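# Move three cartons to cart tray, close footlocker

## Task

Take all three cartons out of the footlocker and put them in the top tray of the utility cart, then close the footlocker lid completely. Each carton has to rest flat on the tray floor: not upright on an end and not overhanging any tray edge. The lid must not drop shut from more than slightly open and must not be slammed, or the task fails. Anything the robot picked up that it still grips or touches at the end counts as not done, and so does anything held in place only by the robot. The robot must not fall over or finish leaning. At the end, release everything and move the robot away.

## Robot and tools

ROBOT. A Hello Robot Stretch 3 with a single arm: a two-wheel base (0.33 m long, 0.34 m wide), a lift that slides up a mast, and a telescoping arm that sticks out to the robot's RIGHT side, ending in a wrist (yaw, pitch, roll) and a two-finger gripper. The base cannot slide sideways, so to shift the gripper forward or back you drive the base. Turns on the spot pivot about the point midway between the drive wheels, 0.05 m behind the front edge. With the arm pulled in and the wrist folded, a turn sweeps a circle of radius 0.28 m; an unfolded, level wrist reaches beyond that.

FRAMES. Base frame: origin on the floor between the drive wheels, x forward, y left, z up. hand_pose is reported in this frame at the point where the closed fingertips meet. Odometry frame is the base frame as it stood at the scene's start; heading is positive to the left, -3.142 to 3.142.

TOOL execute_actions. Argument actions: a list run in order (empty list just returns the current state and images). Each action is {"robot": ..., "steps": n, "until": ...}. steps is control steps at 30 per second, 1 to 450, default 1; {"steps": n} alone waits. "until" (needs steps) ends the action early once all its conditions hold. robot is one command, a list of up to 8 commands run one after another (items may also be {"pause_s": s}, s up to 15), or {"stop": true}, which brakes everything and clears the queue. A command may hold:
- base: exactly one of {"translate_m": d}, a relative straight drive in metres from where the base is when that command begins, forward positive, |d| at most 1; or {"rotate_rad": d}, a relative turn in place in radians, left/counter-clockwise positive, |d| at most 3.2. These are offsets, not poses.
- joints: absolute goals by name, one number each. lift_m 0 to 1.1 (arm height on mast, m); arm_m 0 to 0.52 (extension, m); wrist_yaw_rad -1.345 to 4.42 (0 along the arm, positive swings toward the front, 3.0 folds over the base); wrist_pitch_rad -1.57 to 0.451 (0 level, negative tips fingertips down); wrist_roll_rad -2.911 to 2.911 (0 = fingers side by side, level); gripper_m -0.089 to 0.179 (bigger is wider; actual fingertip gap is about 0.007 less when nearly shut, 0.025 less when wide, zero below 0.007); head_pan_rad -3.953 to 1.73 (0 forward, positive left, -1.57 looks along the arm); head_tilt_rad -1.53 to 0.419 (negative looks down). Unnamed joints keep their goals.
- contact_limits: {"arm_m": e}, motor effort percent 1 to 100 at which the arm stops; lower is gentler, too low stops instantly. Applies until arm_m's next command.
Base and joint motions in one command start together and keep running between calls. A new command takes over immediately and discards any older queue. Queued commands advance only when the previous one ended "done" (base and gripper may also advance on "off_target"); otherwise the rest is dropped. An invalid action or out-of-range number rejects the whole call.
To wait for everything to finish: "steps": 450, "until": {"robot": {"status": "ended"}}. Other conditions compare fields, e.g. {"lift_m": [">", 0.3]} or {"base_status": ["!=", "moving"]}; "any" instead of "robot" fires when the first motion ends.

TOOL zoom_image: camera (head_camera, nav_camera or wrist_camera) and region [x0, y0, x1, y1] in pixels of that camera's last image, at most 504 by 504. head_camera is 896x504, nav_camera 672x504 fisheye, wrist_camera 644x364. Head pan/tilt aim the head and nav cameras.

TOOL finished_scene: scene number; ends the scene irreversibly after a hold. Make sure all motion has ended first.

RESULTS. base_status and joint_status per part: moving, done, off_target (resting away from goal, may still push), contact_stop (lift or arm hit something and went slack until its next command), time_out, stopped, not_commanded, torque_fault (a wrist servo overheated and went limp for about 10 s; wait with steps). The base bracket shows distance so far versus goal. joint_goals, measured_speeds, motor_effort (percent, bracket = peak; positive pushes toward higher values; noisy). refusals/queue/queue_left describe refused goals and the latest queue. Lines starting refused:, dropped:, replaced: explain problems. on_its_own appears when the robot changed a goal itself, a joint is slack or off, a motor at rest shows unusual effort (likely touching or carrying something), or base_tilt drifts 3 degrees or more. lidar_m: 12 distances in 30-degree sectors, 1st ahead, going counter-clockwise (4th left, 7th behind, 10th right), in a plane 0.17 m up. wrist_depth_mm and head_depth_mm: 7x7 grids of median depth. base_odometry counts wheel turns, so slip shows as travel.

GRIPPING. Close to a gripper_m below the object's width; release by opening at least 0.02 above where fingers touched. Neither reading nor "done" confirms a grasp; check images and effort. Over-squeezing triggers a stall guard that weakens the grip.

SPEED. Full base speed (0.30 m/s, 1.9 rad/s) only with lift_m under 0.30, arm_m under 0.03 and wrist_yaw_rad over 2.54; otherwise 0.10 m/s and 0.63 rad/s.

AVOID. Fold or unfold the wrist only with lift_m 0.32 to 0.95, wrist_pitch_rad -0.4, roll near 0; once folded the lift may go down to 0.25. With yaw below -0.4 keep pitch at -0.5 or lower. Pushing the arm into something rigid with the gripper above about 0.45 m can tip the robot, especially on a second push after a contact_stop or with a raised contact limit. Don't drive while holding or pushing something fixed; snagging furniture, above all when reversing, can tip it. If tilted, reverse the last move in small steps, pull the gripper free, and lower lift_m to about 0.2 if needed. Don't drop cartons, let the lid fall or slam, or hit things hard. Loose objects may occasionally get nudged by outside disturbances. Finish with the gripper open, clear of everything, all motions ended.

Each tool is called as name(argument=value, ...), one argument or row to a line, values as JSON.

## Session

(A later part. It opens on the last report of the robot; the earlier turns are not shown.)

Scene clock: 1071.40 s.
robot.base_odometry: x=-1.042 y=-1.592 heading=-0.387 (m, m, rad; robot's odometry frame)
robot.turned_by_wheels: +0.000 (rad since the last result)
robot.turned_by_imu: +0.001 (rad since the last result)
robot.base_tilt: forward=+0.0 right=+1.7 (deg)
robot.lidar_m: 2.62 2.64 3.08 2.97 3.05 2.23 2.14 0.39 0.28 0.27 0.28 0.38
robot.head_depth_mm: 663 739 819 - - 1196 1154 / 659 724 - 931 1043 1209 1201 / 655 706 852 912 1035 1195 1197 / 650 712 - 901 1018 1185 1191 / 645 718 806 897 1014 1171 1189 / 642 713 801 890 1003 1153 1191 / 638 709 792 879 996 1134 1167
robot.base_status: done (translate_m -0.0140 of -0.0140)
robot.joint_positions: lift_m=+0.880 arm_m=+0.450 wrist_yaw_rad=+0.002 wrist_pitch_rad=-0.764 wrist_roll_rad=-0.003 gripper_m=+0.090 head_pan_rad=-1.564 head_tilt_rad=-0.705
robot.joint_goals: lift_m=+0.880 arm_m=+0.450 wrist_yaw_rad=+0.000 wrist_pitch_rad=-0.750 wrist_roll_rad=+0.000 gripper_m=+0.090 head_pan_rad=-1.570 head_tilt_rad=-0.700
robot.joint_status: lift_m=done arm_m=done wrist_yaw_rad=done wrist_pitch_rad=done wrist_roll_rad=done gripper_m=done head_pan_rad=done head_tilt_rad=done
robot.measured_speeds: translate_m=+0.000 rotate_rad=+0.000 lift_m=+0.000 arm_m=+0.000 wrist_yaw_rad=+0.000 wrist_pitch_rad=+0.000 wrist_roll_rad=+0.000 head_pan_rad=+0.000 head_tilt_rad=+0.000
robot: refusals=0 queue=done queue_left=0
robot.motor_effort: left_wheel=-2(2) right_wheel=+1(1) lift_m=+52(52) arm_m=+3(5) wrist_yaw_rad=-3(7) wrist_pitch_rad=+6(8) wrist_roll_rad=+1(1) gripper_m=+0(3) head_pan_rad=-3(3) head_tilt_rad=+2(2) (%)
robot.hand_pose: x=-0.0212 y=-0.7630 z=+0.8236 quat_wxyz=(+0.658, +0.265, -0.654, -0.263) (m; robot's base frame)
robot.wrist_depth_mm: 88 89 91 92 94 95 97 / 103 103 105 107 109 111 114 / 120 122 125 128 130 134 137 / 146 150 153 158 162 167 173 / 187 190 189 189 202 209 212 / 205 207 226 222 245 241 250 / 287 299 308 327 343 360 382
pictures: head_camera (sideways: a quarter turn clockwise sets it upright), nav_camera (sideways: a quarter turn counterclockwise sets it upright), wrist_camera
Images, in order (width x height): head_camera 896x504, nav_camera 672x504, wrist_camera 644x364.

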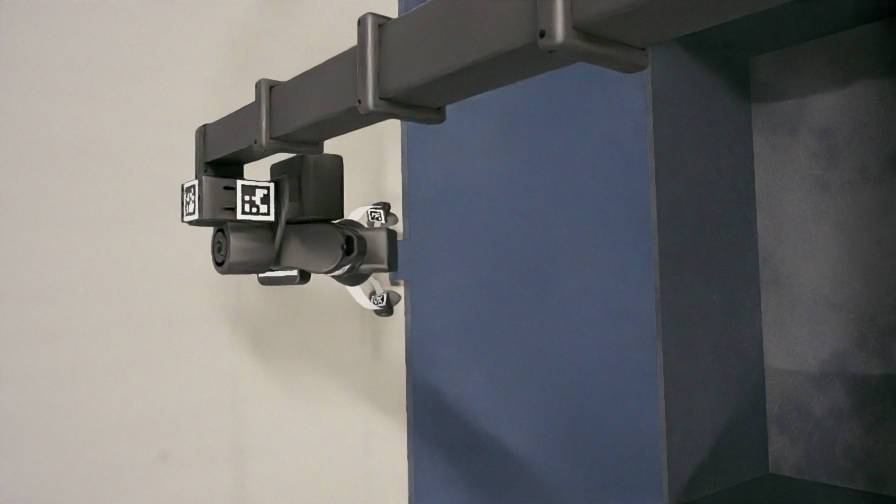

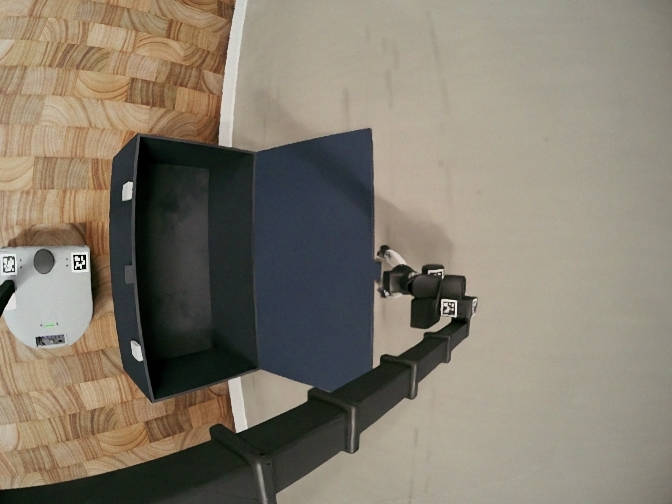

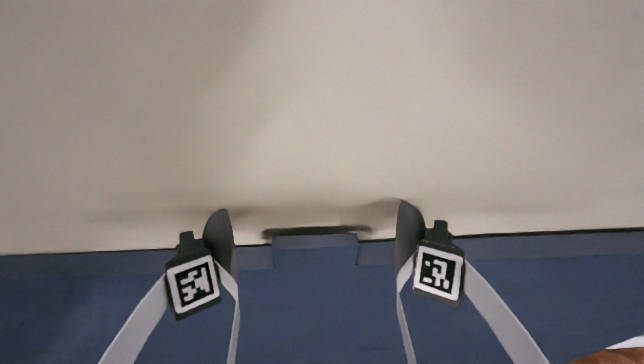

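execute_actions(
  actions=[
    {"robot":{"joints":{"lift_m":0.85}},"steps":60,"until":{"robot":{"status":"ended"}}},
    {"robot":{"joints":{"gripper_m":0.055}},"steps":60,"until":{"robot":{"status":"ended"}}},
  ],
)

Scene clock: 1084.70 s.
robot.base_odometry: x=-1.042 y=-1.592 heading=-0.387 (m, m, rad; robot's odometry frame)
robot.turned_by_wheels: +0.000 (rad since the last result)
robot.turned_by_imu: -0.001 (rad since the last result)
robot.base_tilt: forward=-0.1 right=+1.6 (deg)
robot.lidar_m: 2.61 2.64 3.09 2.97 3.06 2.24 2.14 0.39 0.28 0.27 0.28 0.37
robot.head_depth_mm: 666 741 835 905 - - 1173 / 662 734 - 942 1057 1209 1196 / 655 718 - 904 1034 1196 1199 / 652 717 - 916 1023 1181 1195 / 648 719 808 902 1012 1169 1192 / 643 714 801 889 1005 1153 1190 / 640 710 797 883 1001 1140 1170
robot.base_status: done (translate_m -0.0140 of -0.0140)
robot.joint_positions: lift_m=+0.856 arm_m=+0.450 wrist_yaw_rad=+0.007 wrist_pitch_rad=-0.754 wrist_roll_rad=-0.002 gripper_m=+0.056 head_pan_rad=-1.564 head_tilt_rad=-0.705
robot.joint_goals: lift_m=+0.856 arm_m=+0.450 wrist_yaw_rad=+0.000 wrist_pitch_rad=-0.750 wrist_roll_rad=+0.000 gripper_m=+0.055 head_pan_rad=-1.570 head_tilt_rad=-0.700
robot.joint_status: lift_m=contact_stop arm_m=done wrist_yaw_rad=done wrist_pitch_rad=done wrist_roll_rad=done gripper_m=done head_pan_rad=done head_tilt_rad=done
robot.measured_speeds: translate_m=+0.000 rotate_rad=+0.000 lift_m=+0.001 arm_m=+0.000 wrist_yaw_rad=+0.000 wrist_pitch_rad=+0.000 wrist_roll_rad=+0.000 head_pan_rad=+0.000 head_tilt_rad=+0.000
robot: refusals=0 queue=done queue_left=0
robot.on_its_own: lift_m is slack since a contact_stop, until your next command for it (your +0.850 is given up)
robot.motor_effort: left_wheel=-1(3) right_wheel=-2(4) lift_m=+38(52) arm_m=+3(3) wrist_yaw_rad=-8(8) wrist_pitch_rad=+2(6) wrist_roll_rad=+0(1) gripper_m=-13(87) head_pan_rad=-3(3) head_tilt_rad=+1(2) (%)
robot.hand_pose: x=-0.0204 y=-0.7648 z=+0.8015 quat_wxyz=(+0.659, +0.263, -0.656, -0.258) (m; robot's base frame)
robot.wrist_depth_mm: 89 90 91 93 94 95 97 / 103 103 105 107 109 111 113 / 120 122 125 127 130 132 136 / 145 148 152 155 160 165 169 / 184 183 185 174 189 194 198 / 198 200 215 214 237 227 236 / 273 284 296 306 322 331 354
pictures: head_camera (sideways: a quarter turn clockwise sets it upright), nav_camera (sideways: a quarter turn counterclockwise sets it upright), wrist_camera
Images, in order (width x height): head_camera 896x504, nav_camera 672x504, wrist_camera 644x364.

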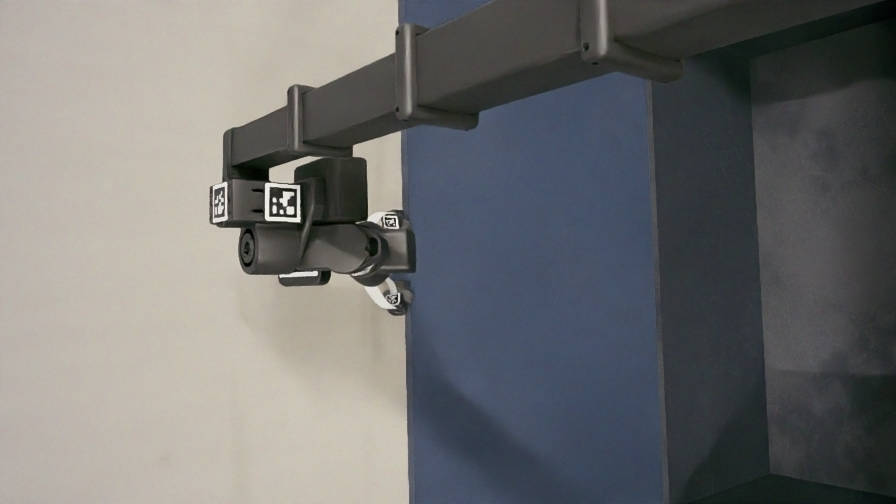

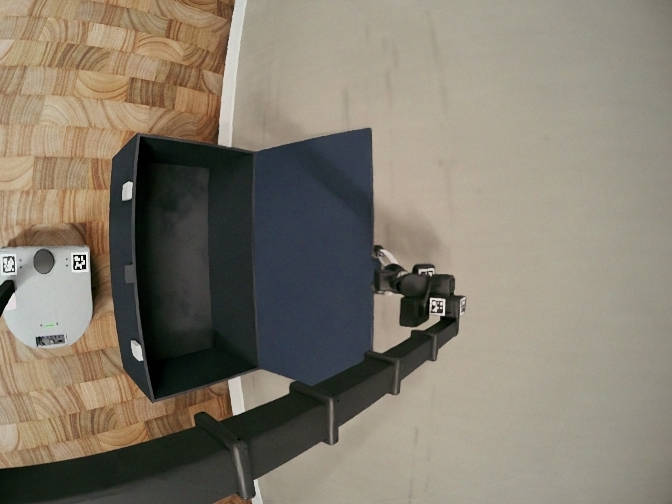

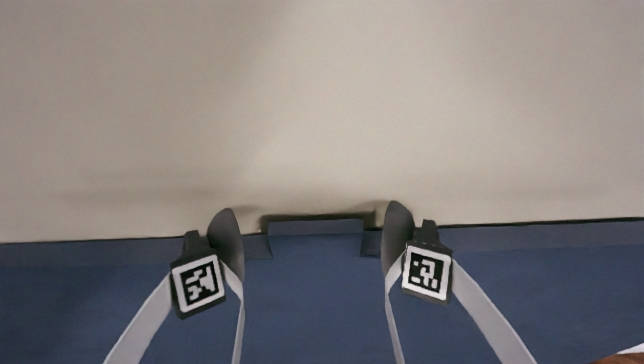

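execute_actions(
  actions=[
    {"robot":{"joints":{"lift_m":0.863,"arm_m":0.443}},"steps":60,"until":{"robot":{"status":"ended"}}},
    {"robot":{"joints":{"gripper_m":0.045}},"steps":60,"until":{"robot":{"status":"ended"}}},
  ],
)

Scene clock: 1090.57 s.
robot.base_odometry: x=-1.042 y=-1.592 heading=-0.387 (m, m, rad; robot's odometry frame)
robot.turned_by_wheels: +0.000 (rad since the last result)
robot.turned_by_imu: +0.001 (rad since the last result)
robot.base_tilt: forward=+0.0 right=+1.6 (deg)
robot.lidar_m: 2.62 2.64 3.09 2.97 3.05 2.25 2.14 0.39 0.28 0.27 0.28 0.37
robot.head_depth_mm: 664 740 833 - - 1256 1163 / 660 733 - 947 1039 1206 1198 / 655 716 - 909 1034 1195 1199 / 651 713 - 917 1023 1182 1194 / 647 718 809 895 1015 1171 1194 / 642 715 804 887 1005 1152 1187 / 637 709 794 880 995 1135 1167
robot.base_status: done (translate_m -0.0140 of -0.0140)
robot.joint_positions: lift_m=+0.863 arm_m=+0.443 wrist_yaw_rad=+0.003 wrist_pitch_rad=-0.760 wrist_roll_rad=-0.002 gripper_m=+0.045 head_pan_rad=-1.564 head_tilt_rad=-0.705
robot.joint_goals: lift_m=+0.863 arm_m=+0.443 wrist_yaw_rad=+0.000 wrist_pitch_rad=-0.750 wrist_roll_rad=+0.000 gripper_m=+0.045 head_pan_rad=-1.570 head_tilt_rad=-0.700
robot.joint_status: lift_m=done arm_m=done wrist_yaw_rad=done wrist_pitch_rad=done wrist_roll_rad=done gripper_m=done head_pan_rad=done head_tilt_rad=done
robot.measured_speeds: translate_m=+0.000 rotate_rad=+0.000 lift_m=+0.000 arm_m=+0.000 wrist_yaw_rad=+0.000 wrist_pitch_rad=+0.000 wrist_roll_rad=+0.000 head_pan_rad=+0.000 head_tilt_rad=+0.000
robot: refusals=0 queue=done queue_left=0
robot.motor_effort: left_wheel=+0(1) right_wheel=-3(7) lift_m=+52(56) arm_m=-3(3) wrist_yaw_rad=-3(11) wrist_pitch_rad=+4(4) wrist_roll_rad=+0(0) gripper_m=-2(48) head_pan_rad=-3(3) head_tilt_rad=+2(1) (%)
robot.hand_pose: x=-0.0211 y=-0.7575 z=+0.8073 quat_wxyz=(+0.658, +0.263, -0.655, -0.261) (m; robot's base frame)
robot.wrist_depth_mm: 94 95 97 99 100 102 104 / 109 110 112 114 117 120 122 / 128 130 133 136 140 143 147 / 155 158 163 167 173 178 186 / 189 191 192 179 201 203 205 / 213 217 - 232 252 250 262 / 293 304 321 341 358 373 397
pictures: head_camera (sideways: a quarter turn clockwise sets it upright), nav_camera (sideways: a quarter turn counterclockwise sets it upright), wrist_camera
Images, in order (width x height): head_camera 896x504, nav_camera 672x504, wrist_camera 644x364.

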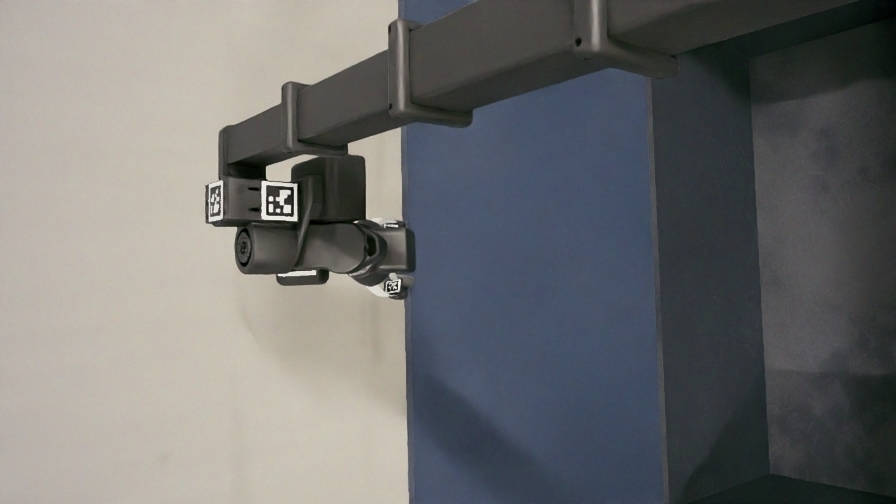

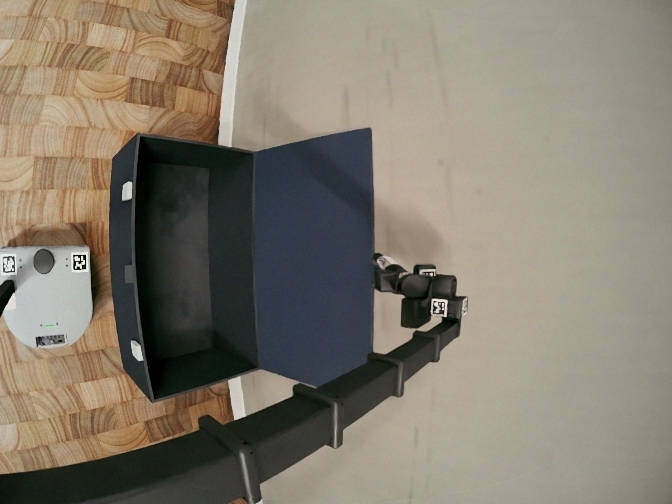

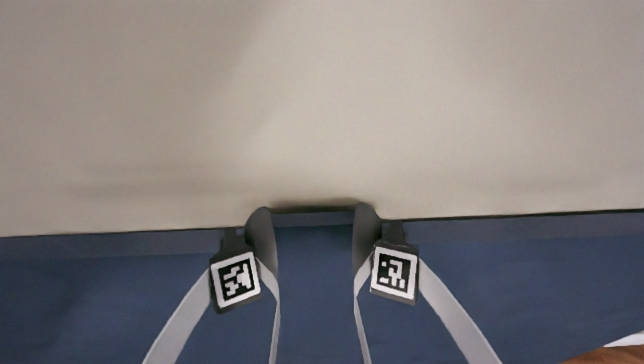

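execute_actions(
  actions=[
    {"robot":[{"joints":{"gripper_m":0.066}},{"joints":{"arm_m":0.453}},{"joints":{"gripper_m":0.03}}],"steps":100,"until":{"robot":{"status":"ended"}}},
  ],
)

Scene clock: 1115.20 s.
robot.base_odometry: x=-1.042 y=-1.592 heading=-0.387 (m, m, rad; robot's odometry frame)
robot.turned_by_wheels: +0.000 (rad since the last result)
robot.turned_by_imu: +0.001 (rad since the last result)
robot.base_tilt: forward=+0.0 right=+1.6 (deg)
robot.lidar_m: 2.61 2.64 3.09 2.97 3.06 2.24 2.14 0.39 0.28 0.27 0.28 0.37
robot.head_depth_mm: 664 738 838 - - 1260 1165 / 660 732 - 945 1042 1208 1205 / 656 716 869 907 1033 1196 1193 / 651 715 - 918 1020 1192 1193 / 647 719 807 895 1011 1169 1185 / 641 713 803 888 1003 1160 1189 / 637 709 796 881 994 1140 1166
robot.base_status: done (translate_m -0.0140 of -0.0140)
robot.joint_positions: lift_m=+0.863 arm_m=+0.453 wrist_yaw_rad=+0.008 wrist_pitch_rad=-0.775 wrist_roll_rad=-0.002 gripper_m=+0.030 head_pan_rad=-1.564 head_tilt_rad=-0.705
robot.joint_goals: lift_m=+0.863 arm_m=+0.453 wrist_yaw_rad=+0.000 wrist_pitch_rad=-0.750 wrist_roll_rad=+0.000 gripper_m=+0.030 head_pan_rad=-1.570 head_tilt_rad=-0.700
robot.joint_status: lift_m=done arm_m=done wrist_yaw_rad=done wrist_pitch_rad=done wrist_roll_rad=done gripper_m=done head_pan_rad=done head_tilt_rad=done
robot.measured_speeds: translate_m=+0.000 rotate_rad=+0.000 lift_m=+0.000 arm_m=+0.000 wrist_yaw_rad=+0.000 wrist_pitch_rad=+0.000 wrist_roll_rad=+0.000 head_pan_rad=+0.000 head_tilt_rad=+0.000
robot: refusals=0 queue=done queue_left=0
robot.motor_effort: left_wheel=+0(0) right_wheel=-2(6) lift_m=+49(52) arm_m=+4(5) wrist_yaw_rad=-9(10) wrist_pitch_rad=+10(10) wrist_roll_rad=+1(1) gripper_m=-9(82) head_pan_rad=-3(3) head_tilt_rad=+2(2) (%)
robot.hand_pose: x=-0.0203 y=-0.7637 z=+0.8049 quat_wxyz=(+0.656, +0.270, -0.653, -0.265) (m; robot's base frame)
robot.wrist_depth_mm: 87 88 89 91 92 94 95 / 102 102 104 106 108 110 112 / 119 121 124 125 129 132 136 / 145 148 152 157 161 165 171 / 185 186 185 174 191 195 199 / 202 207 - 220 240 236 243 / 288 294 309 331 349 365 392
pictures: head_camera (sideways: a quarter turn clockwise sets it upright), nav_camera (sideways: a quarter turn counterclockwise sets it upright), wrist_camera
Images, in order (width x height): head_camera 896x504, nav_camera 672x504, wrist_camera 644x364.

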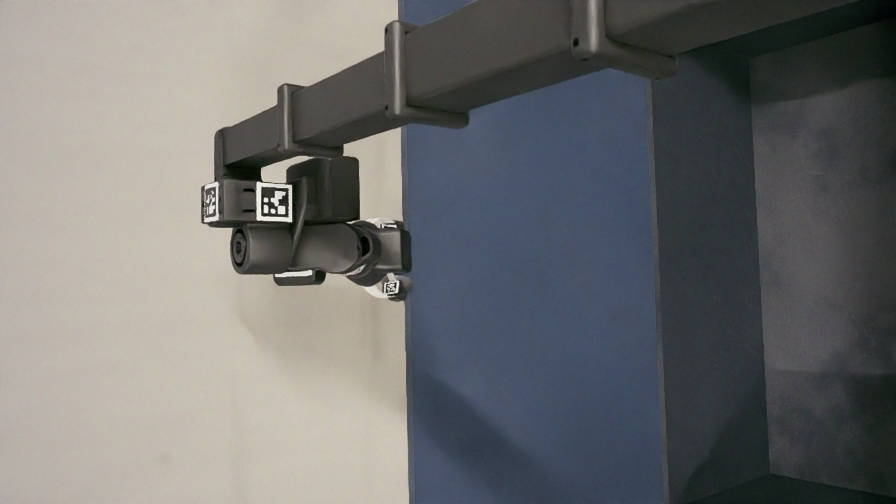

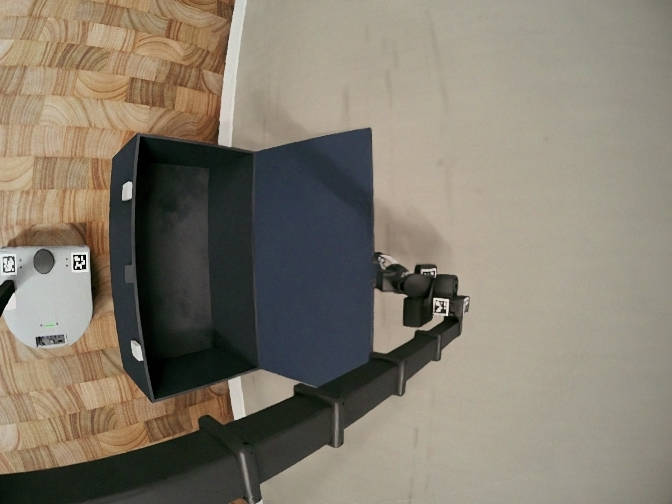

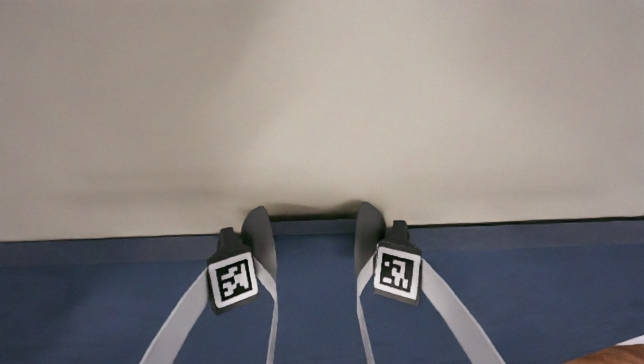

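execute_actions(
  actions=[
    {"robot":[{"joints":{"gripper_m":0.01}},{"joints":{"arm_m":0.428,"lift_m":0.866}}],"steps":100,"until":{"robot":{"status":"ended"}}},
  ],
)

Scene clock: 1122.23 s.
robot.base_odometry: x=-1.042 y=-1.592 heading=-0.387 (m, m, rad; robot's odometry frame)
robot.turned_by_wheels: +0.000 (rad since the last result)
robot.turned_by_imu: +0.001 (rad since the last result)
robot.base_tilt: forward=+0.0 right=+1.7 (deg)
robot.lidar_m: 2.61 2.64 3.09 2.98 3.06 2.24 2.13 0.39 0.28 0.27 0.28 0.38
robot.head_depth_mm: 666 739 835 - - 1257 1155 / 661 732 - 920 1043 1208 1203 / 655 716 - 907 1029 1190 1198 / 652 719 - 916 1019 1183 1191 / 648 721 807 896 1011 1169 1193 / 642 714 803 887 1004 1157 1191 / 638 707 796 881 998 1141 1168
robot.base_status: done (translate_m -0.0140 of -0.0140)
robot.joint_positions: lift_m=+0.866 arm_m=+0.428 wrist_yaw_rad=+0.005 wrist_pitch_rad=-0.744 wrist_roll_rad=-0.002 gripper_m=+0.011 head_pan_rad=-1.564 head_tilt_rad=-0.705
robot.joint_goals: lift_m=+0.866 arm_m=+0.428 wrist_yaw_rad=+0.000 wrist_pitch_rad=-0.750 wrist_roll_rad=+0.000 gripper_m=+0.010 head_pan_rad=-1.570 head_tilt_rad=-0.700
robot.joint_status: lift_m=done arm_m=done wrist_yaw_rad=done wrist_pitch_rad=done wrist_roll_rad=done gripper_m=done head_pan_rad=done head_tilt_rad=done
robot.measured_speeds: translate_m=+0.000 rotate_rad=+0.000 lift_m=+0.000 arm_m=+0.000 wrist_yaw_rad=+0.000 wrist_pitch_rad=+0.000 wrist_roll_rad=+0.000 head_pan_rad=+0.000 head_tilt_rad=+0.000
robot: refusals=0 queue=done queue_left=0
robot.motor_effort: left_wheel=+0(0) right_wheel=-2(2) lift_m=+50(51) arm_m=-3(5) wrist_yaw_rad=-5(8) wrist_pitch_rad=-3(11) wrist_roll_rad=+0(1) gripper_m=-11(84) head_pan_rad=-3(3) head_tilt_rad=+2(2) (%)
robot.hand_pose: x=-0.0207 y=-0.7454 z=+0.8130 quat_wxyz=(+0.660, +0.259, -0.657, -0.256) (m; robot's base frame)
robot.wrist_depth_mm: 107 109 111 113 114 116 118 / 124 125 127 130 132 135 138 / 144 147 152 154 157 161 165 / 174 180 183 187 195 199 206 / 202 204 209 202 214 215 218 / 239 243 251 274 271 280 287 / 328 333 351 371 386 404 473
pictures: head_camera (sideways: a quarter turn clockwise sets it upright), nav_camera (sideways: a quarter turn counterclockwise sets it upright), wrist_camera
Images, in order (width x height): head_camera 896x504, nav_camera 672x504, wrist_camera 644x364.

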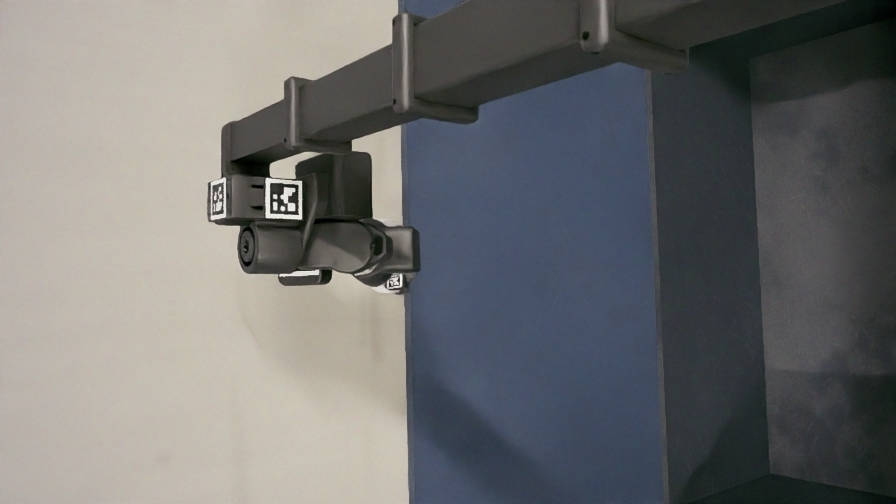

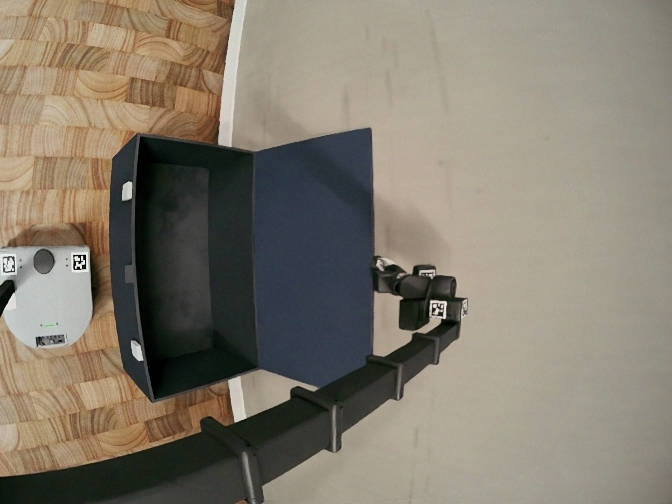

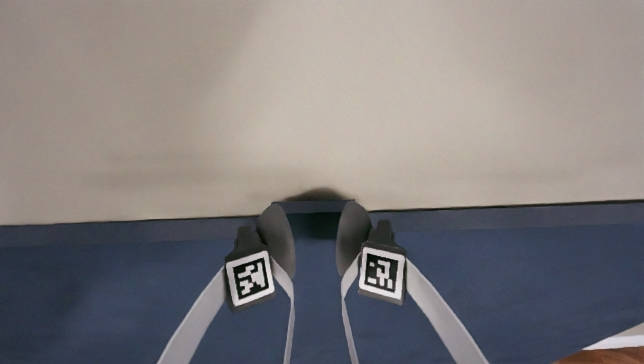

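execute_actions(
  actions=[
    {"robot":[{"joints":{"arm_m":0.30,"gripper_m":0.0}},{"joints":{"arm_m":0.23,"lift_m":0.36,"wrist_pitch_rad":-1.57,"head_tilt_rad":-1.1}},{"joints":{"arm_m":0.19}}],"steps":300,"until":{"robot":{"status":"ended"}}},
  ],
)

Scene clock: 1144.90 s.
robot.base_odometry: x=-1.042 y=-1.592 heading=-0.387 (m, m, rad; robot's odometry frame)
robot.turned_by_wheels: +0.000 (rad since the last result)
robot.turned_by_imu: +0.002 (rad since the last result)
robot.base_tilt: forward=+0.0 right=+1.7 (deg)
robot.lidar_m: 2.62 2.64 3.11 2.98 3.07 2.24 2.13 0.39 0.28 0.27 0.28 0.38
robot.head_depth_mm: 775 890 1075 1198 1206 1182 1111 / 770 884 1065 1367 1299 1177 - / 767 875 1062 1350 - 1174 - / 758 871 1051 1338 1275 1168 - / 758 867 1038 1333 1288 1156 1105 / 752 859 1034 1310 1284 1149 1102 / 744 853 1025 1218 1244 1154 1092
robot.base_status: done (translate_m -0.0140 of -0.0140)
robot.joint_positions: lift_m=+0.360 arm_m=+0.190 wrist_yaw_rad=+0.002 wrist_pitch_rad=-1.559 wrist_roll_rad=-0.002 gripper_m=+0.000 head_pan_rad=-1.564 head_tilt_rad=-1.086
robot.joint_goals: lift_m=+0.360 arm_m=+0.190 wrist_yaw_rad=+0.000 wrist_pitch_rad=-1.570 wrist_roll_rad=+0.000 gripper_m=+0.000 head_pan_rad=-1.570 head_tilt_rad=-1.100
robot.joint_status: lift_m=done arm_m=done wrist_yaw_rad=done wrist_pitch_rad=done wrist_roll_rad=done gripper_m=done head_pan_rad=done head_tilt_rad=done
robot.measured_speeds: translate_m=+0.000 rotate_rad=+0.000 lift_m=+0.000 arm_m=+0.000 wrist_yaw_rad=+0.000 wrist_pitch_rad=+0.000 wrist_roll_rad=+0.000 head_pan_rad=+0.000 head_tilt_rad=+0.000
robot: refusals=0 queue=done queue_left=0
robot.motor_effort: left_wheel=-2(3) right_wheel=+0(4) lift_m=+27(50) arm_m=-3(4) wrist_yaw_rad=-2(8) wrist_pitch_rad=-2(4) wrist_roll_rad=+0(1) gripper_m=-2(48) head_pan_rad=-3(3) head_tilt_rad=-5(29) (%)
robot.hand_pose: x=-0.0217 y=-0.3142 z=+0.2426 quat_wxyz=(+0.504, +0.498, -0.502, -0.497) (m; robot's base frame)
robot.wrist_depth_mm: 352 348 352 357 359 364 365 / 357 360 364 369 369 374 381 / 362 369 377 375 378 383 394 / 373 379 389 387 388 399 396 / 295 289 281 - 265 257 254 / 198 193 192 166 183 180 175 / 147 144 143 141 140 137 135
pictures: head_camera (sideways: a quarter turn clockwise sets it upright), nav_camera (sideways: a quarter turn counterclockwise sets it upright), wrist_camera
Images, in order (width x height): head_camera 896x504, nav_camera 672x504, wrist_camera 644x364.

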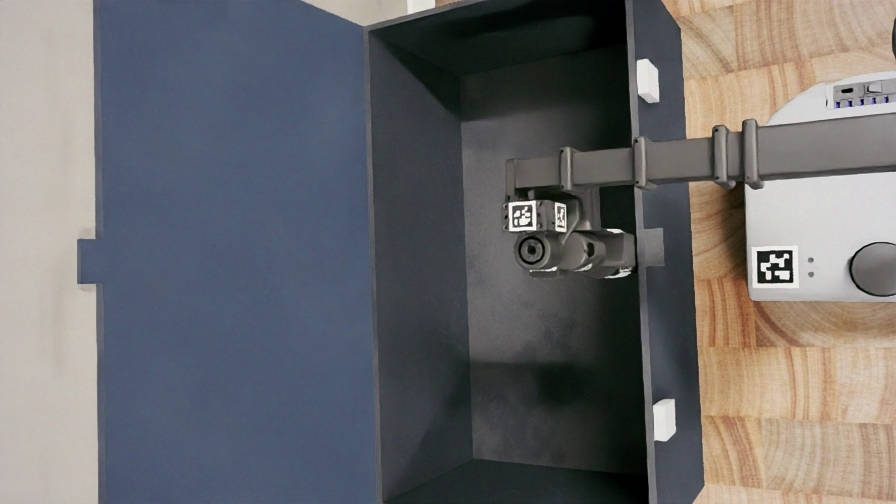

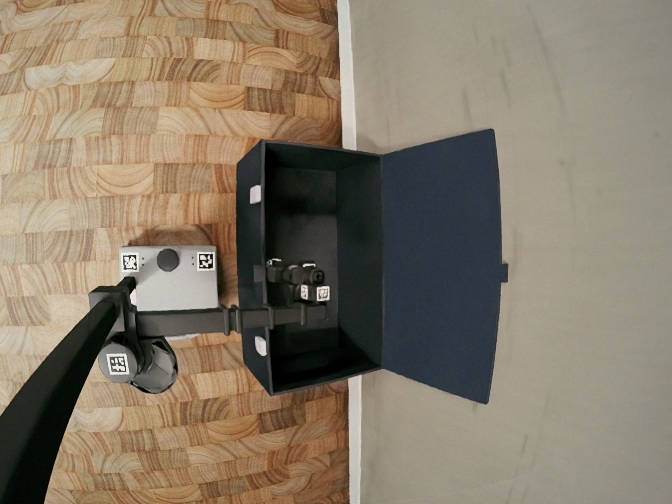

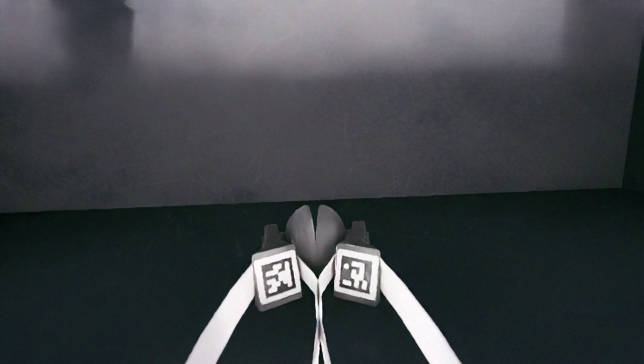

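execute_actions(
  actions=[
    {"robot":[{"base":{"translate_m":-0.04}},{"joints":{"arm_m":0.155}}],"steps":300,"until":{"robot":{"status":"ended"}}},
  ],
)

Scene clock: 1152.57 s.
robot.base_odometry: x=-1.079 y=-1.577 heading=-0.387 (m, m, rad; robot's odometry frame)
robot.turned_by_wheels: +0.000 (rad since the last result)
robot.turned_by_imu: +0.001 (rad since the last result)
robot.base_tilt: forward=+0.0 right=+1.6 (deg)
robot.lidar_m: 2.66 2.67 3.10 2.97 3.06 2.20 2.09 0.40 0.28 0.27 0.28 0.38
robot.head_depth_mm: 781 891 1108 1219 1096 1195 1116 / 773 883 1067 1318 1295 1172 - / 768 882 1063 1358 1328 1173 - / 762 876 1051 1343 1324 1171 - / 756 867 1044 1327 1282 1155 1099 / 752 862 1034 1318 1284 1155 1099 / 747 857 1022 1266 1266 1149 1097
robot.base_status: done (translate_m -0.0400 of -0.0400)
robot.joint_positions: lift_m=+0.360 arm_m=+0.156 wrist_yaw_rad=+0.002 wrist_pitch_rad=-1.475 wrist_roll_rad=-0.002 gripper_m=+0.000 head_pan_rad=-1.564 head_tilt_rad=-1.086
robot.joint_goals: lift_m=+0.360 arm_m=+0.155 wrist_yaw_rad=+0.000 wrist_pitch_rad=-1.570 wrist_roll_rad=+0.000 gripper_m=+0.000 head_pan_rad=-1.570 head_tilt_rad=-1.100
robot.joint_status: lift_m=done arm_m=done wrist_yaw_rad=done wrist_pitch_rad=done wrist_roll_rad=done gripper_m=done head_pan_rad=done head_tilt_rad=done
robot.measured_speeds: translate_m=+0.000 rotate_rad=+0.000 lift_m=+0.000 arm_m=+0.000 wrist_yaw_rad=+0.000 wrist_pitch_rad=+0.000 wrist_roll_rad=+0.000 head_pan_rad=+0.000 head_tilt_rad=+0.000
robot: refusals=0 queue=done queue_left=0
robot.on_its_own: wrist_pitch_rad is at rest, and its effort (-36) is outside its rest range (-20 to +32)
robot.motor_effort: left_wheel=-2(6) right_wheel=+1(5) lift_m=+27(27) arm_m=-7(8) wrist_yaw_rad=-3(1) wrist_pitch_rad=-36(37) wrist_roll_rad=+1(1) gripper_m=-1(3) head_pan_rad=-3(3) head_tilt_rad=-6(7) (%)
robot.hand_pose: x=-0.0216 y=-0.3012 z=+0.2418 quat_wxyz=(+0.524, +0.476, -0.522, -0.475) (m; robot's base frame)
robot.wrist_depth_mm: 355 365 362 369 373 380 374 / 365 368 371 376 377 383 388 / 373 369 376 377 388 395 399 / 375 377 388 388 389 392 376 / 294 283 274 - 251 239 231 / 171 167 165 139 154 152 148 / 121 118 117 115 113 111 109
pictures: head_camera (sideways: a quarter turn clockwise sets it upright), nav_camera (sideways: a quarter turn counterclockwise sets it upright), wrist_camera
Images, in order (width x height): head_camera 896x504, nav_camera 672x504, wrist_camera 644x364.

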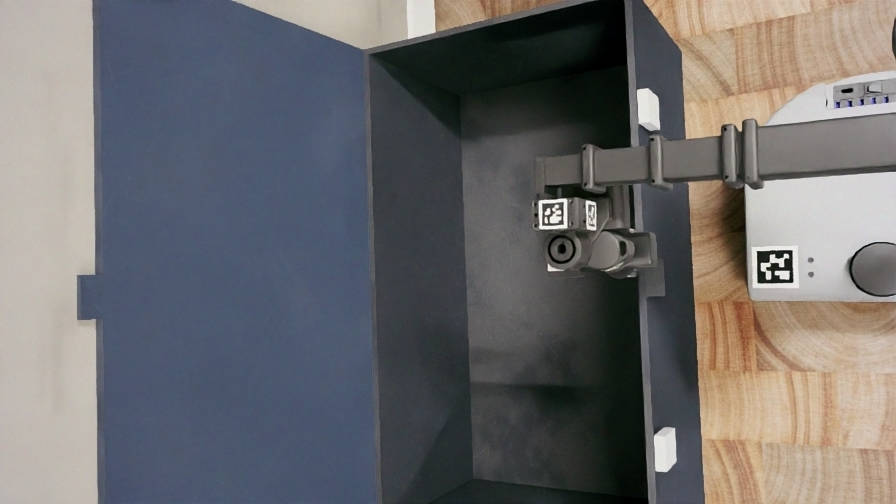

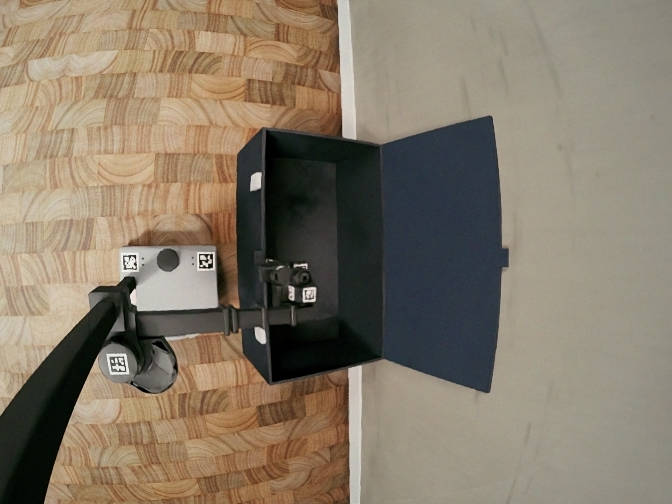

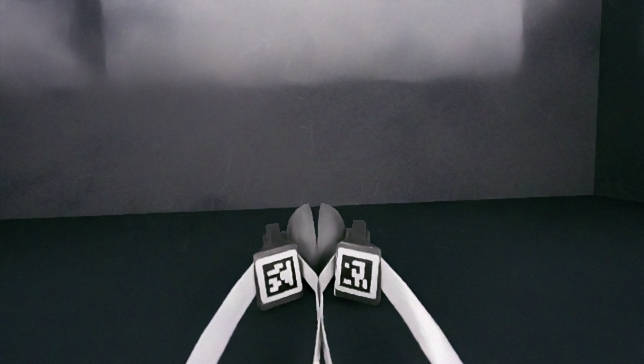

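execute_actions(
  actions=[
    {"robot":[{"joints":{"arm_m":0.22}},{"joints":{"lift_m":0.23}},{"joints":{"arm_m":0.17}}],"steps":300,"until":{"robot":{"status":"ended"}}},
  ],
)

Scene clock: 1169.43 s.
robot.base_odometry: x=-1.079 y=-1.577 heading=-0.387 (m, m, rad; robot's odometry frame)
robot.turned_by_wheels: +0.000 (rad since the last result)
robot.turned_by_imu: +0.002 (rad since the last result)
robot.base_tilt: forward=-0.1 right=+1.7 (deg)
robot.lidar_m: 2.66 2.68 3.10 2.98 3.06 2.20 2.09 0.34 0.25 0.24 0.24 0.33
robot.head_depth_mm: 779 883 1071 1218 1100 1172 1116 / 773 877 1037 1298 1295 1172 - / 769 870 1026 1287 1311 1169 - / 762 866 1016 1284 1326 1117 - / 758 863 1012 1257 1286 1152 1104 / 751 853 1000 1245 1288 1164 1100 / 747 846 998 1232 1264 1150 1095
robot.base_status: done (translate_m -0.0400 of -0.0400)
robot.joint_positions: lift_m=+0.230 arm_m=+0.171 wrist_yaw_rad=+0.000 wrist_pitch_rad=-1.552 wrist_roll_rad=-0.001 gripper_m=+0.000 head_pan_rad=-1.564 head_tilt_rad=-1.087
robot.joint_goals: lift_m=+0.230 arm_m=+0.170 wrist_yaw_rad=+0.000 wrist_pitch_rad=-1.570 wrist_roll_rad=+0.000 gripper_m=+0.000 head_pan_rad=-1.570 head_tilt_rad=-1.100
robot.joint_status: lift_m=done arm_m=done wrist_yaw_rad=done wrist_pitch_rad=done wrist_roll_rad=done gripper_m=done head_pan_rad=done head_tilt_rad=done
robot.measured_speeds: translate_m=+0.000 rotate_rad=+0.000 lift_m=+0.000 arm_m=+0.000 wrist_yaw_rad=+0.000 wrist_pitch_rad=+0.000 wrist_roll_rad=+0.000 head_pan_rad=+0.000 head_tilt_rad=+0.000
robot: refusals=0 queue=done queue_left=0
robot.motor_effort: left_wheel=-1(2) right_wheel=+0(1) lift_m=+27(28) arm_m=-7(13) wrist_yaw_rad=-1(2) wrist_pitch_rad=-5(36) wrist_roll_rad=+0(0) gripper_m=-2(4) head_pan_rad=-3(3) head_tilt_rad=-6(6) (%)
robot.hand_pose: x=-0.0216 y=-0.2964 z=+0.1125 quat_wxyz=(+0.505, +0.495, -0.504, -0.495) (m; robot's base frame)
robot.wrist_depth_mm: 228 230 233 233 237 239 243 / 234 234 237 242 244 245 249 / 239 243 246 246 251 254 255 / 246 249 252 255 255 262 265 / 252 255 258 - 267 268 270 / 234 230 227 195 216 210 205 / 173 171 169 166 163 161 159
pictures: head_camera (sideways: a quarter turn clockwise sets it upright), nav_camera (sideways: a quarter turn counterclockwise sets it upright), wrist_camera
Images, in order (width x height): head_camera 896x504, nav_camera 672x504, wrist_camera 644x364.

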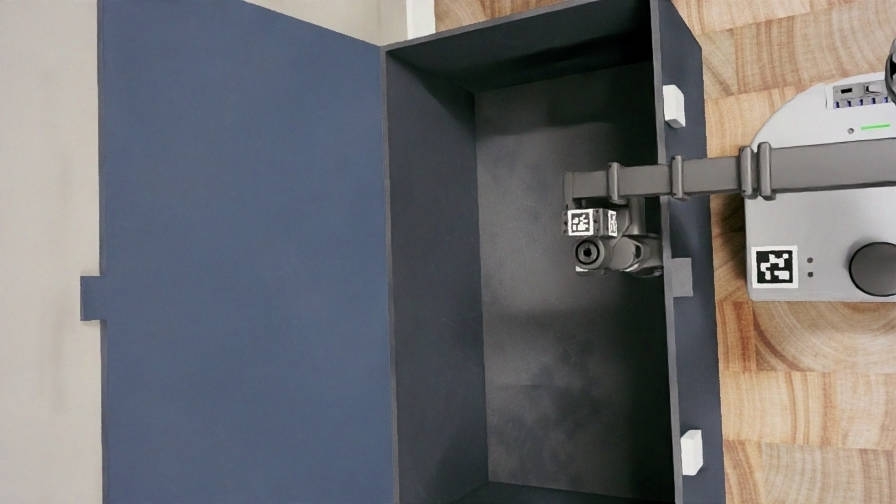

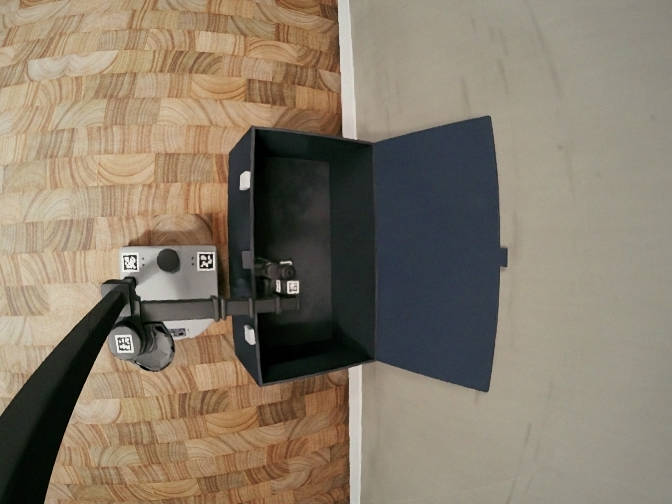

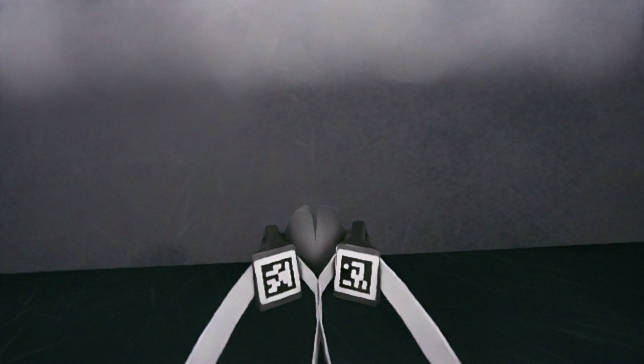

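execute_actions(
  actions=[
    {"robot":[{"joints":{"arm_m":0.21}},{"base":{"translate_m":0.04},"joints":{"lift_m":0.95,"arm_m":0.42,"wrist_pitch_rad":-1.0,"gripper_m":0.08,"head_tilt_rad":-0.7}}],"steps":300,"until":{"robot":{"status":"ended"}}},
  ],
)

Scene clock: 1197.43 s.
robot.base_odometry: x=-1.042 y=-1.592 heading=-0.387 (m, m, rad; robot's odometry frame)
robot.turned_by_wheels: +0.000 (rad since the last result)
robot.turned_by_imu: +0.002 (rad since the last result)
robot.base_tilt: forward=+0.0 right=+1.7 (deg)
robot.lidar_m: 2.62 2.64 3.09 2.98 3.04 2.24 2.14 0.34 0.25 0.24 0.24 0.33
robot.head_depth_mm: 664 724 - 930 1019 1123 1155 / 657 - 832 911 1016 1145 1195 / 646 - 823 908 1006 1133 1196 / 651 - - 896 997 1117 1194 / 646 717 809 895 985 1107 1188 / 643 712 801 888 981 1097 1194 / 637 707 796 878 970 1083 1162
robot.base_status: done (translate_m +0.0400 of +0.0400)
robot.joint_positions: lift_m=+0.950 arm_m=+0.420 wrist_yaw_rad=+0.000 wrist_pitch_rad=-1.010 wrist_roll_rad=-0.001 gripper_m=+0.080 head_pan_rad=-1.564 head_tilt_rad=-0.705
robot.joint_goals: lift_m=+0.950 arm_m=+0.420 wrist_yaw_rad=+0.000 wrist_pitch_rad=-1.000 wrist_roll_rad=+0.000 gripper_m=+0.080 head_pan_rad=-1.570 head_tilt_rad=-0.700
robot.joint_status: lift_m=done arm_m=done wrist_yaw_rad=done wrist_pitch_rad=done wrist_roll_rad=done gripper_m=done head_pan_rad=done head_tilt_rad=done
robot.measured_speeds: translate_m=+0.000 rotate_rad=+0.000 lift_m=+0.000 arm_m=+0.000 wrist_yaw_rad=+0.000 wrist_pitch_rad=+0.000 wrist_roll_rad=+0.000 head_pan_rad=+0.000 head_tilt_rad=+0.000
robot: refusals=0 queue=done queue_left=0
robot.motor_effort: left_wheel=-2(2) right_wheel=+0(7) lift_m=+52(56) arm_m=+3(9) wrist_yaw_rad=+0(0) wrist_pitch_rad=+4(34) wrist_roll_rad=+0(0) gripper_m=+0(80) head_pan_rad=-3(3) head_tilt_rad=+3(24) (%)
robot.hand_pose: x=-0.0216 y=-0.6805 z=+0.8585 quat_wxyz=(+0.619, +0.342, -0.618, -0.342) (m; robot's base frame)
robot.wrist_depth_mm: 155 156 160 163 167 170 175 / 188 192 195 203 210 213 219 / 241 245 252 250 271 278 282 / 279 291 293 305 312 323 334 / 376 388 374 416 408 463 887 / 956 586 736 666 957 980 - / 920 823 889 919 967 847 951
pictures: head_camera (sideways: a quarter turn clockwise sets it upright), nav_camera (sideways: a quarter turn counterclockwise sets it upright), wrist_camera
Images, in order (width x height): head_camera 896x504, nav_camera 672x504, wrist_camera 644x364.

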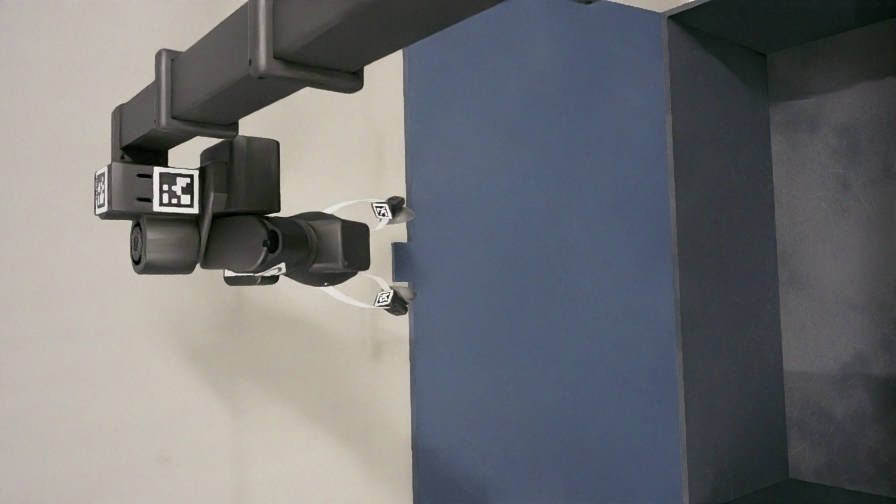

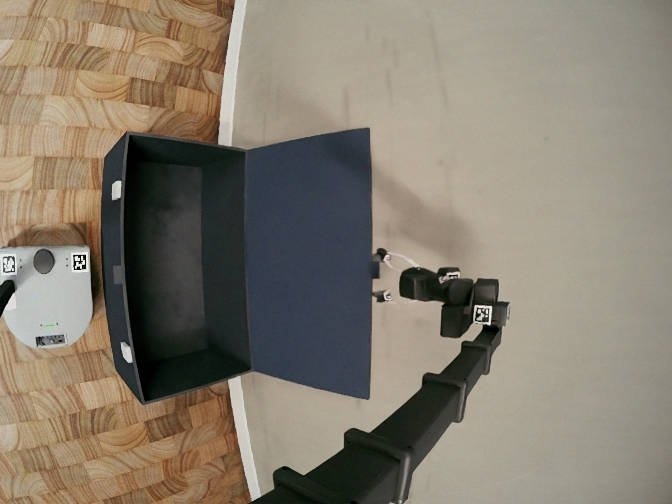

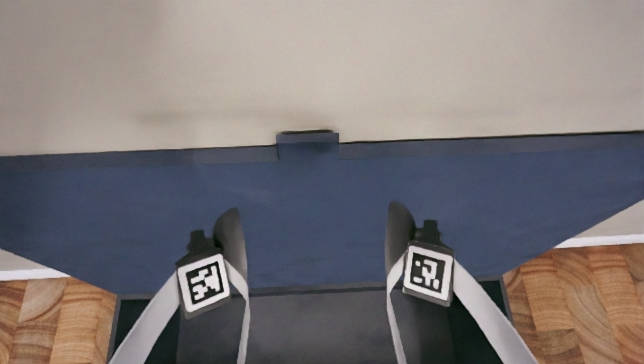

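execute_actions(
  actions=[
    {"robot":[{"base":{"rotate_rad":-0.24},"joints":{"arm_m":0.30,"wrist_pitch_rad":-1.57,"gripper_m":0.0,"head_tilt_rad":-1.1}}],"steps":300,"until":{"robot":{"base_status":"done"}}},
    {"robot":[{"base":{"translate_m":-0.257},"joints":{"lift_m":0.52}},{"base":{"rotate_rad":0.24}},{"joints":{"lift_m":0.23}},{"joints":{"arm_m":0.25}}],"steps":450,"until":{"robot":{"status":"ended"}}},
  ],
)

Scene clock: 1249.93 s.
robot.base_odometry: x=-1.250 y=-1.441 heading=-0.387 (m, m, rad; robot's odometry frame)
robot.turned_by_wheels: +0.000 (rad since the last result)
robot.turned_by_imu: +0.004 (rad since the last result)
robot.base_tilt: forward=-0.1 right=+1.7 (deg)
robot.lidar_m: 2.86 2.81 3.02 2.91 2.38 1.98 1.89 1.25 0.32 0.30 0.31 0.42
robot.head_depth_mm: 848 1019 1264 1457 1333 1211 1112 / 844 1009 1257 1439 1317 1214 - / 829 940 1156 1352 1008 1195 - / 825 931 1102 1363 1256 1188 - / 821 927 1094 1366 1291 1167 1105 / 818 919 1085 1356 1275 1159 1103 / 796 920 1076 1354 1278 1165 1098
robot.base_status: done (rotate_rad +0.2399 of +0.2400)
robot.joint_positions: lift_m=+0.230 arm_m=+0.250 wrist_yaw_rad=+0.000 wrist_pitch_rad=-1.559 wrist_roll_rad=-0.001 gripper_m=+0.000 head_pan_rad=-1.564 head_tilt_rad=-1.087
robot.joint_goals: lift_m=+0.230 arm_m=+0.250 wrist_yaw_rad=+0.000 wrist_pitch_rad=-1.570 wrist_roll_rad=+0.000 gripper_m=+0.000 head_pan_rad=-1.570 head_tilt_rad=-1.100
robot.joint_status: lift_m=done arm_m=done wrist_yaw_rad=done wrist_pitch_rad=done wrist_roll_rad=done gripper_m=done head_pan_rad=done head_tilt_rad=done
robot.measured_speeds: translate_m=+0.000 rotate_rad=+0.000 lift_m=+0.000 arm_m=+0.000 wrist_yaw_rad=+0.000 wrist_pitch_rad=+0.000 wrist_roll_rad=+0.000 head_pan_rad=+0.000 head_tilt_rad=+0.000
robot: refusals=0 queue=done queue_left=0
robot.motor_effort: left_wheel=-2(5) right_wheel=+2(11) lift_m=+27(51) arm_m=-3(4) wrist_yaw_rad=-1(1) wrist_pitch_rad=-2(4) wrist_roll_rad=+0(0) gripper_m=-2(80) head_pan_rad=-3(3) head_tilt_rad=-6(27) (%)
robot.hand_pose: x=-0.0216 y=-0.3741 z=+0.1126 quat_wxyz=(+0.503, +0.497, -0.502, -0.497) (m; robot's base frame)
robot.wrist_depth_mm: 225 228 231 232 234 230 157 / 233 234 238 238 241 231 159 / 238 240 244 245 250 236 159 / 246 246 252 256 256 236 159 / 255 256 259 - 266 240 162 / 255 253 249 216 239 219 163 / 190 189 187 184 182 178 161
pictures: head_camera (sideways: a quarter turn clockwise sets it upright), nav_camera (sideways: a quarter turn counterclockwise sets it upright), wrist_camera
Images, in order (width x height): head_camera 896x504, nav_camera 672x504, wrist_camera 644x364.

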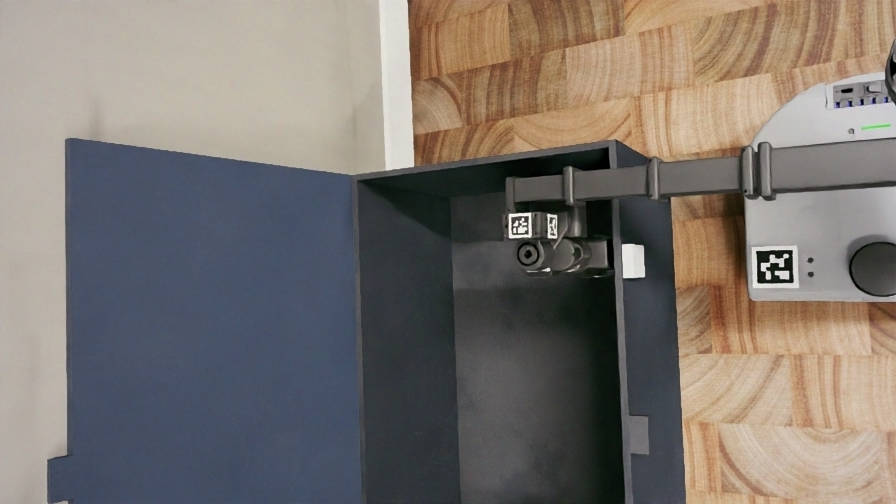

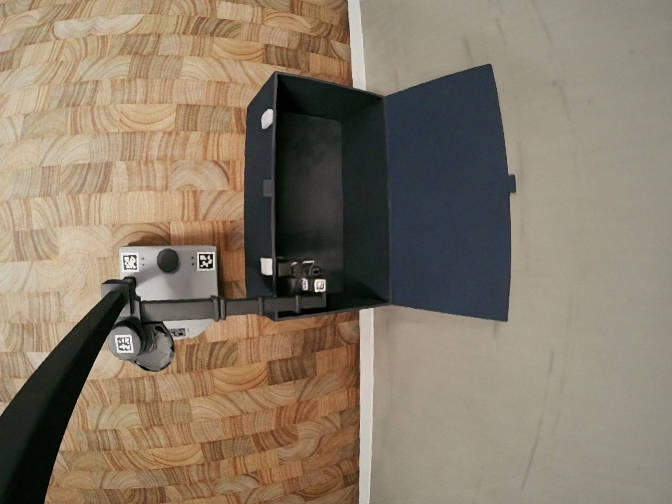

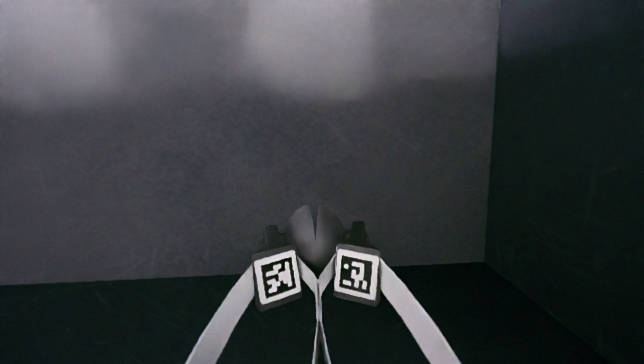

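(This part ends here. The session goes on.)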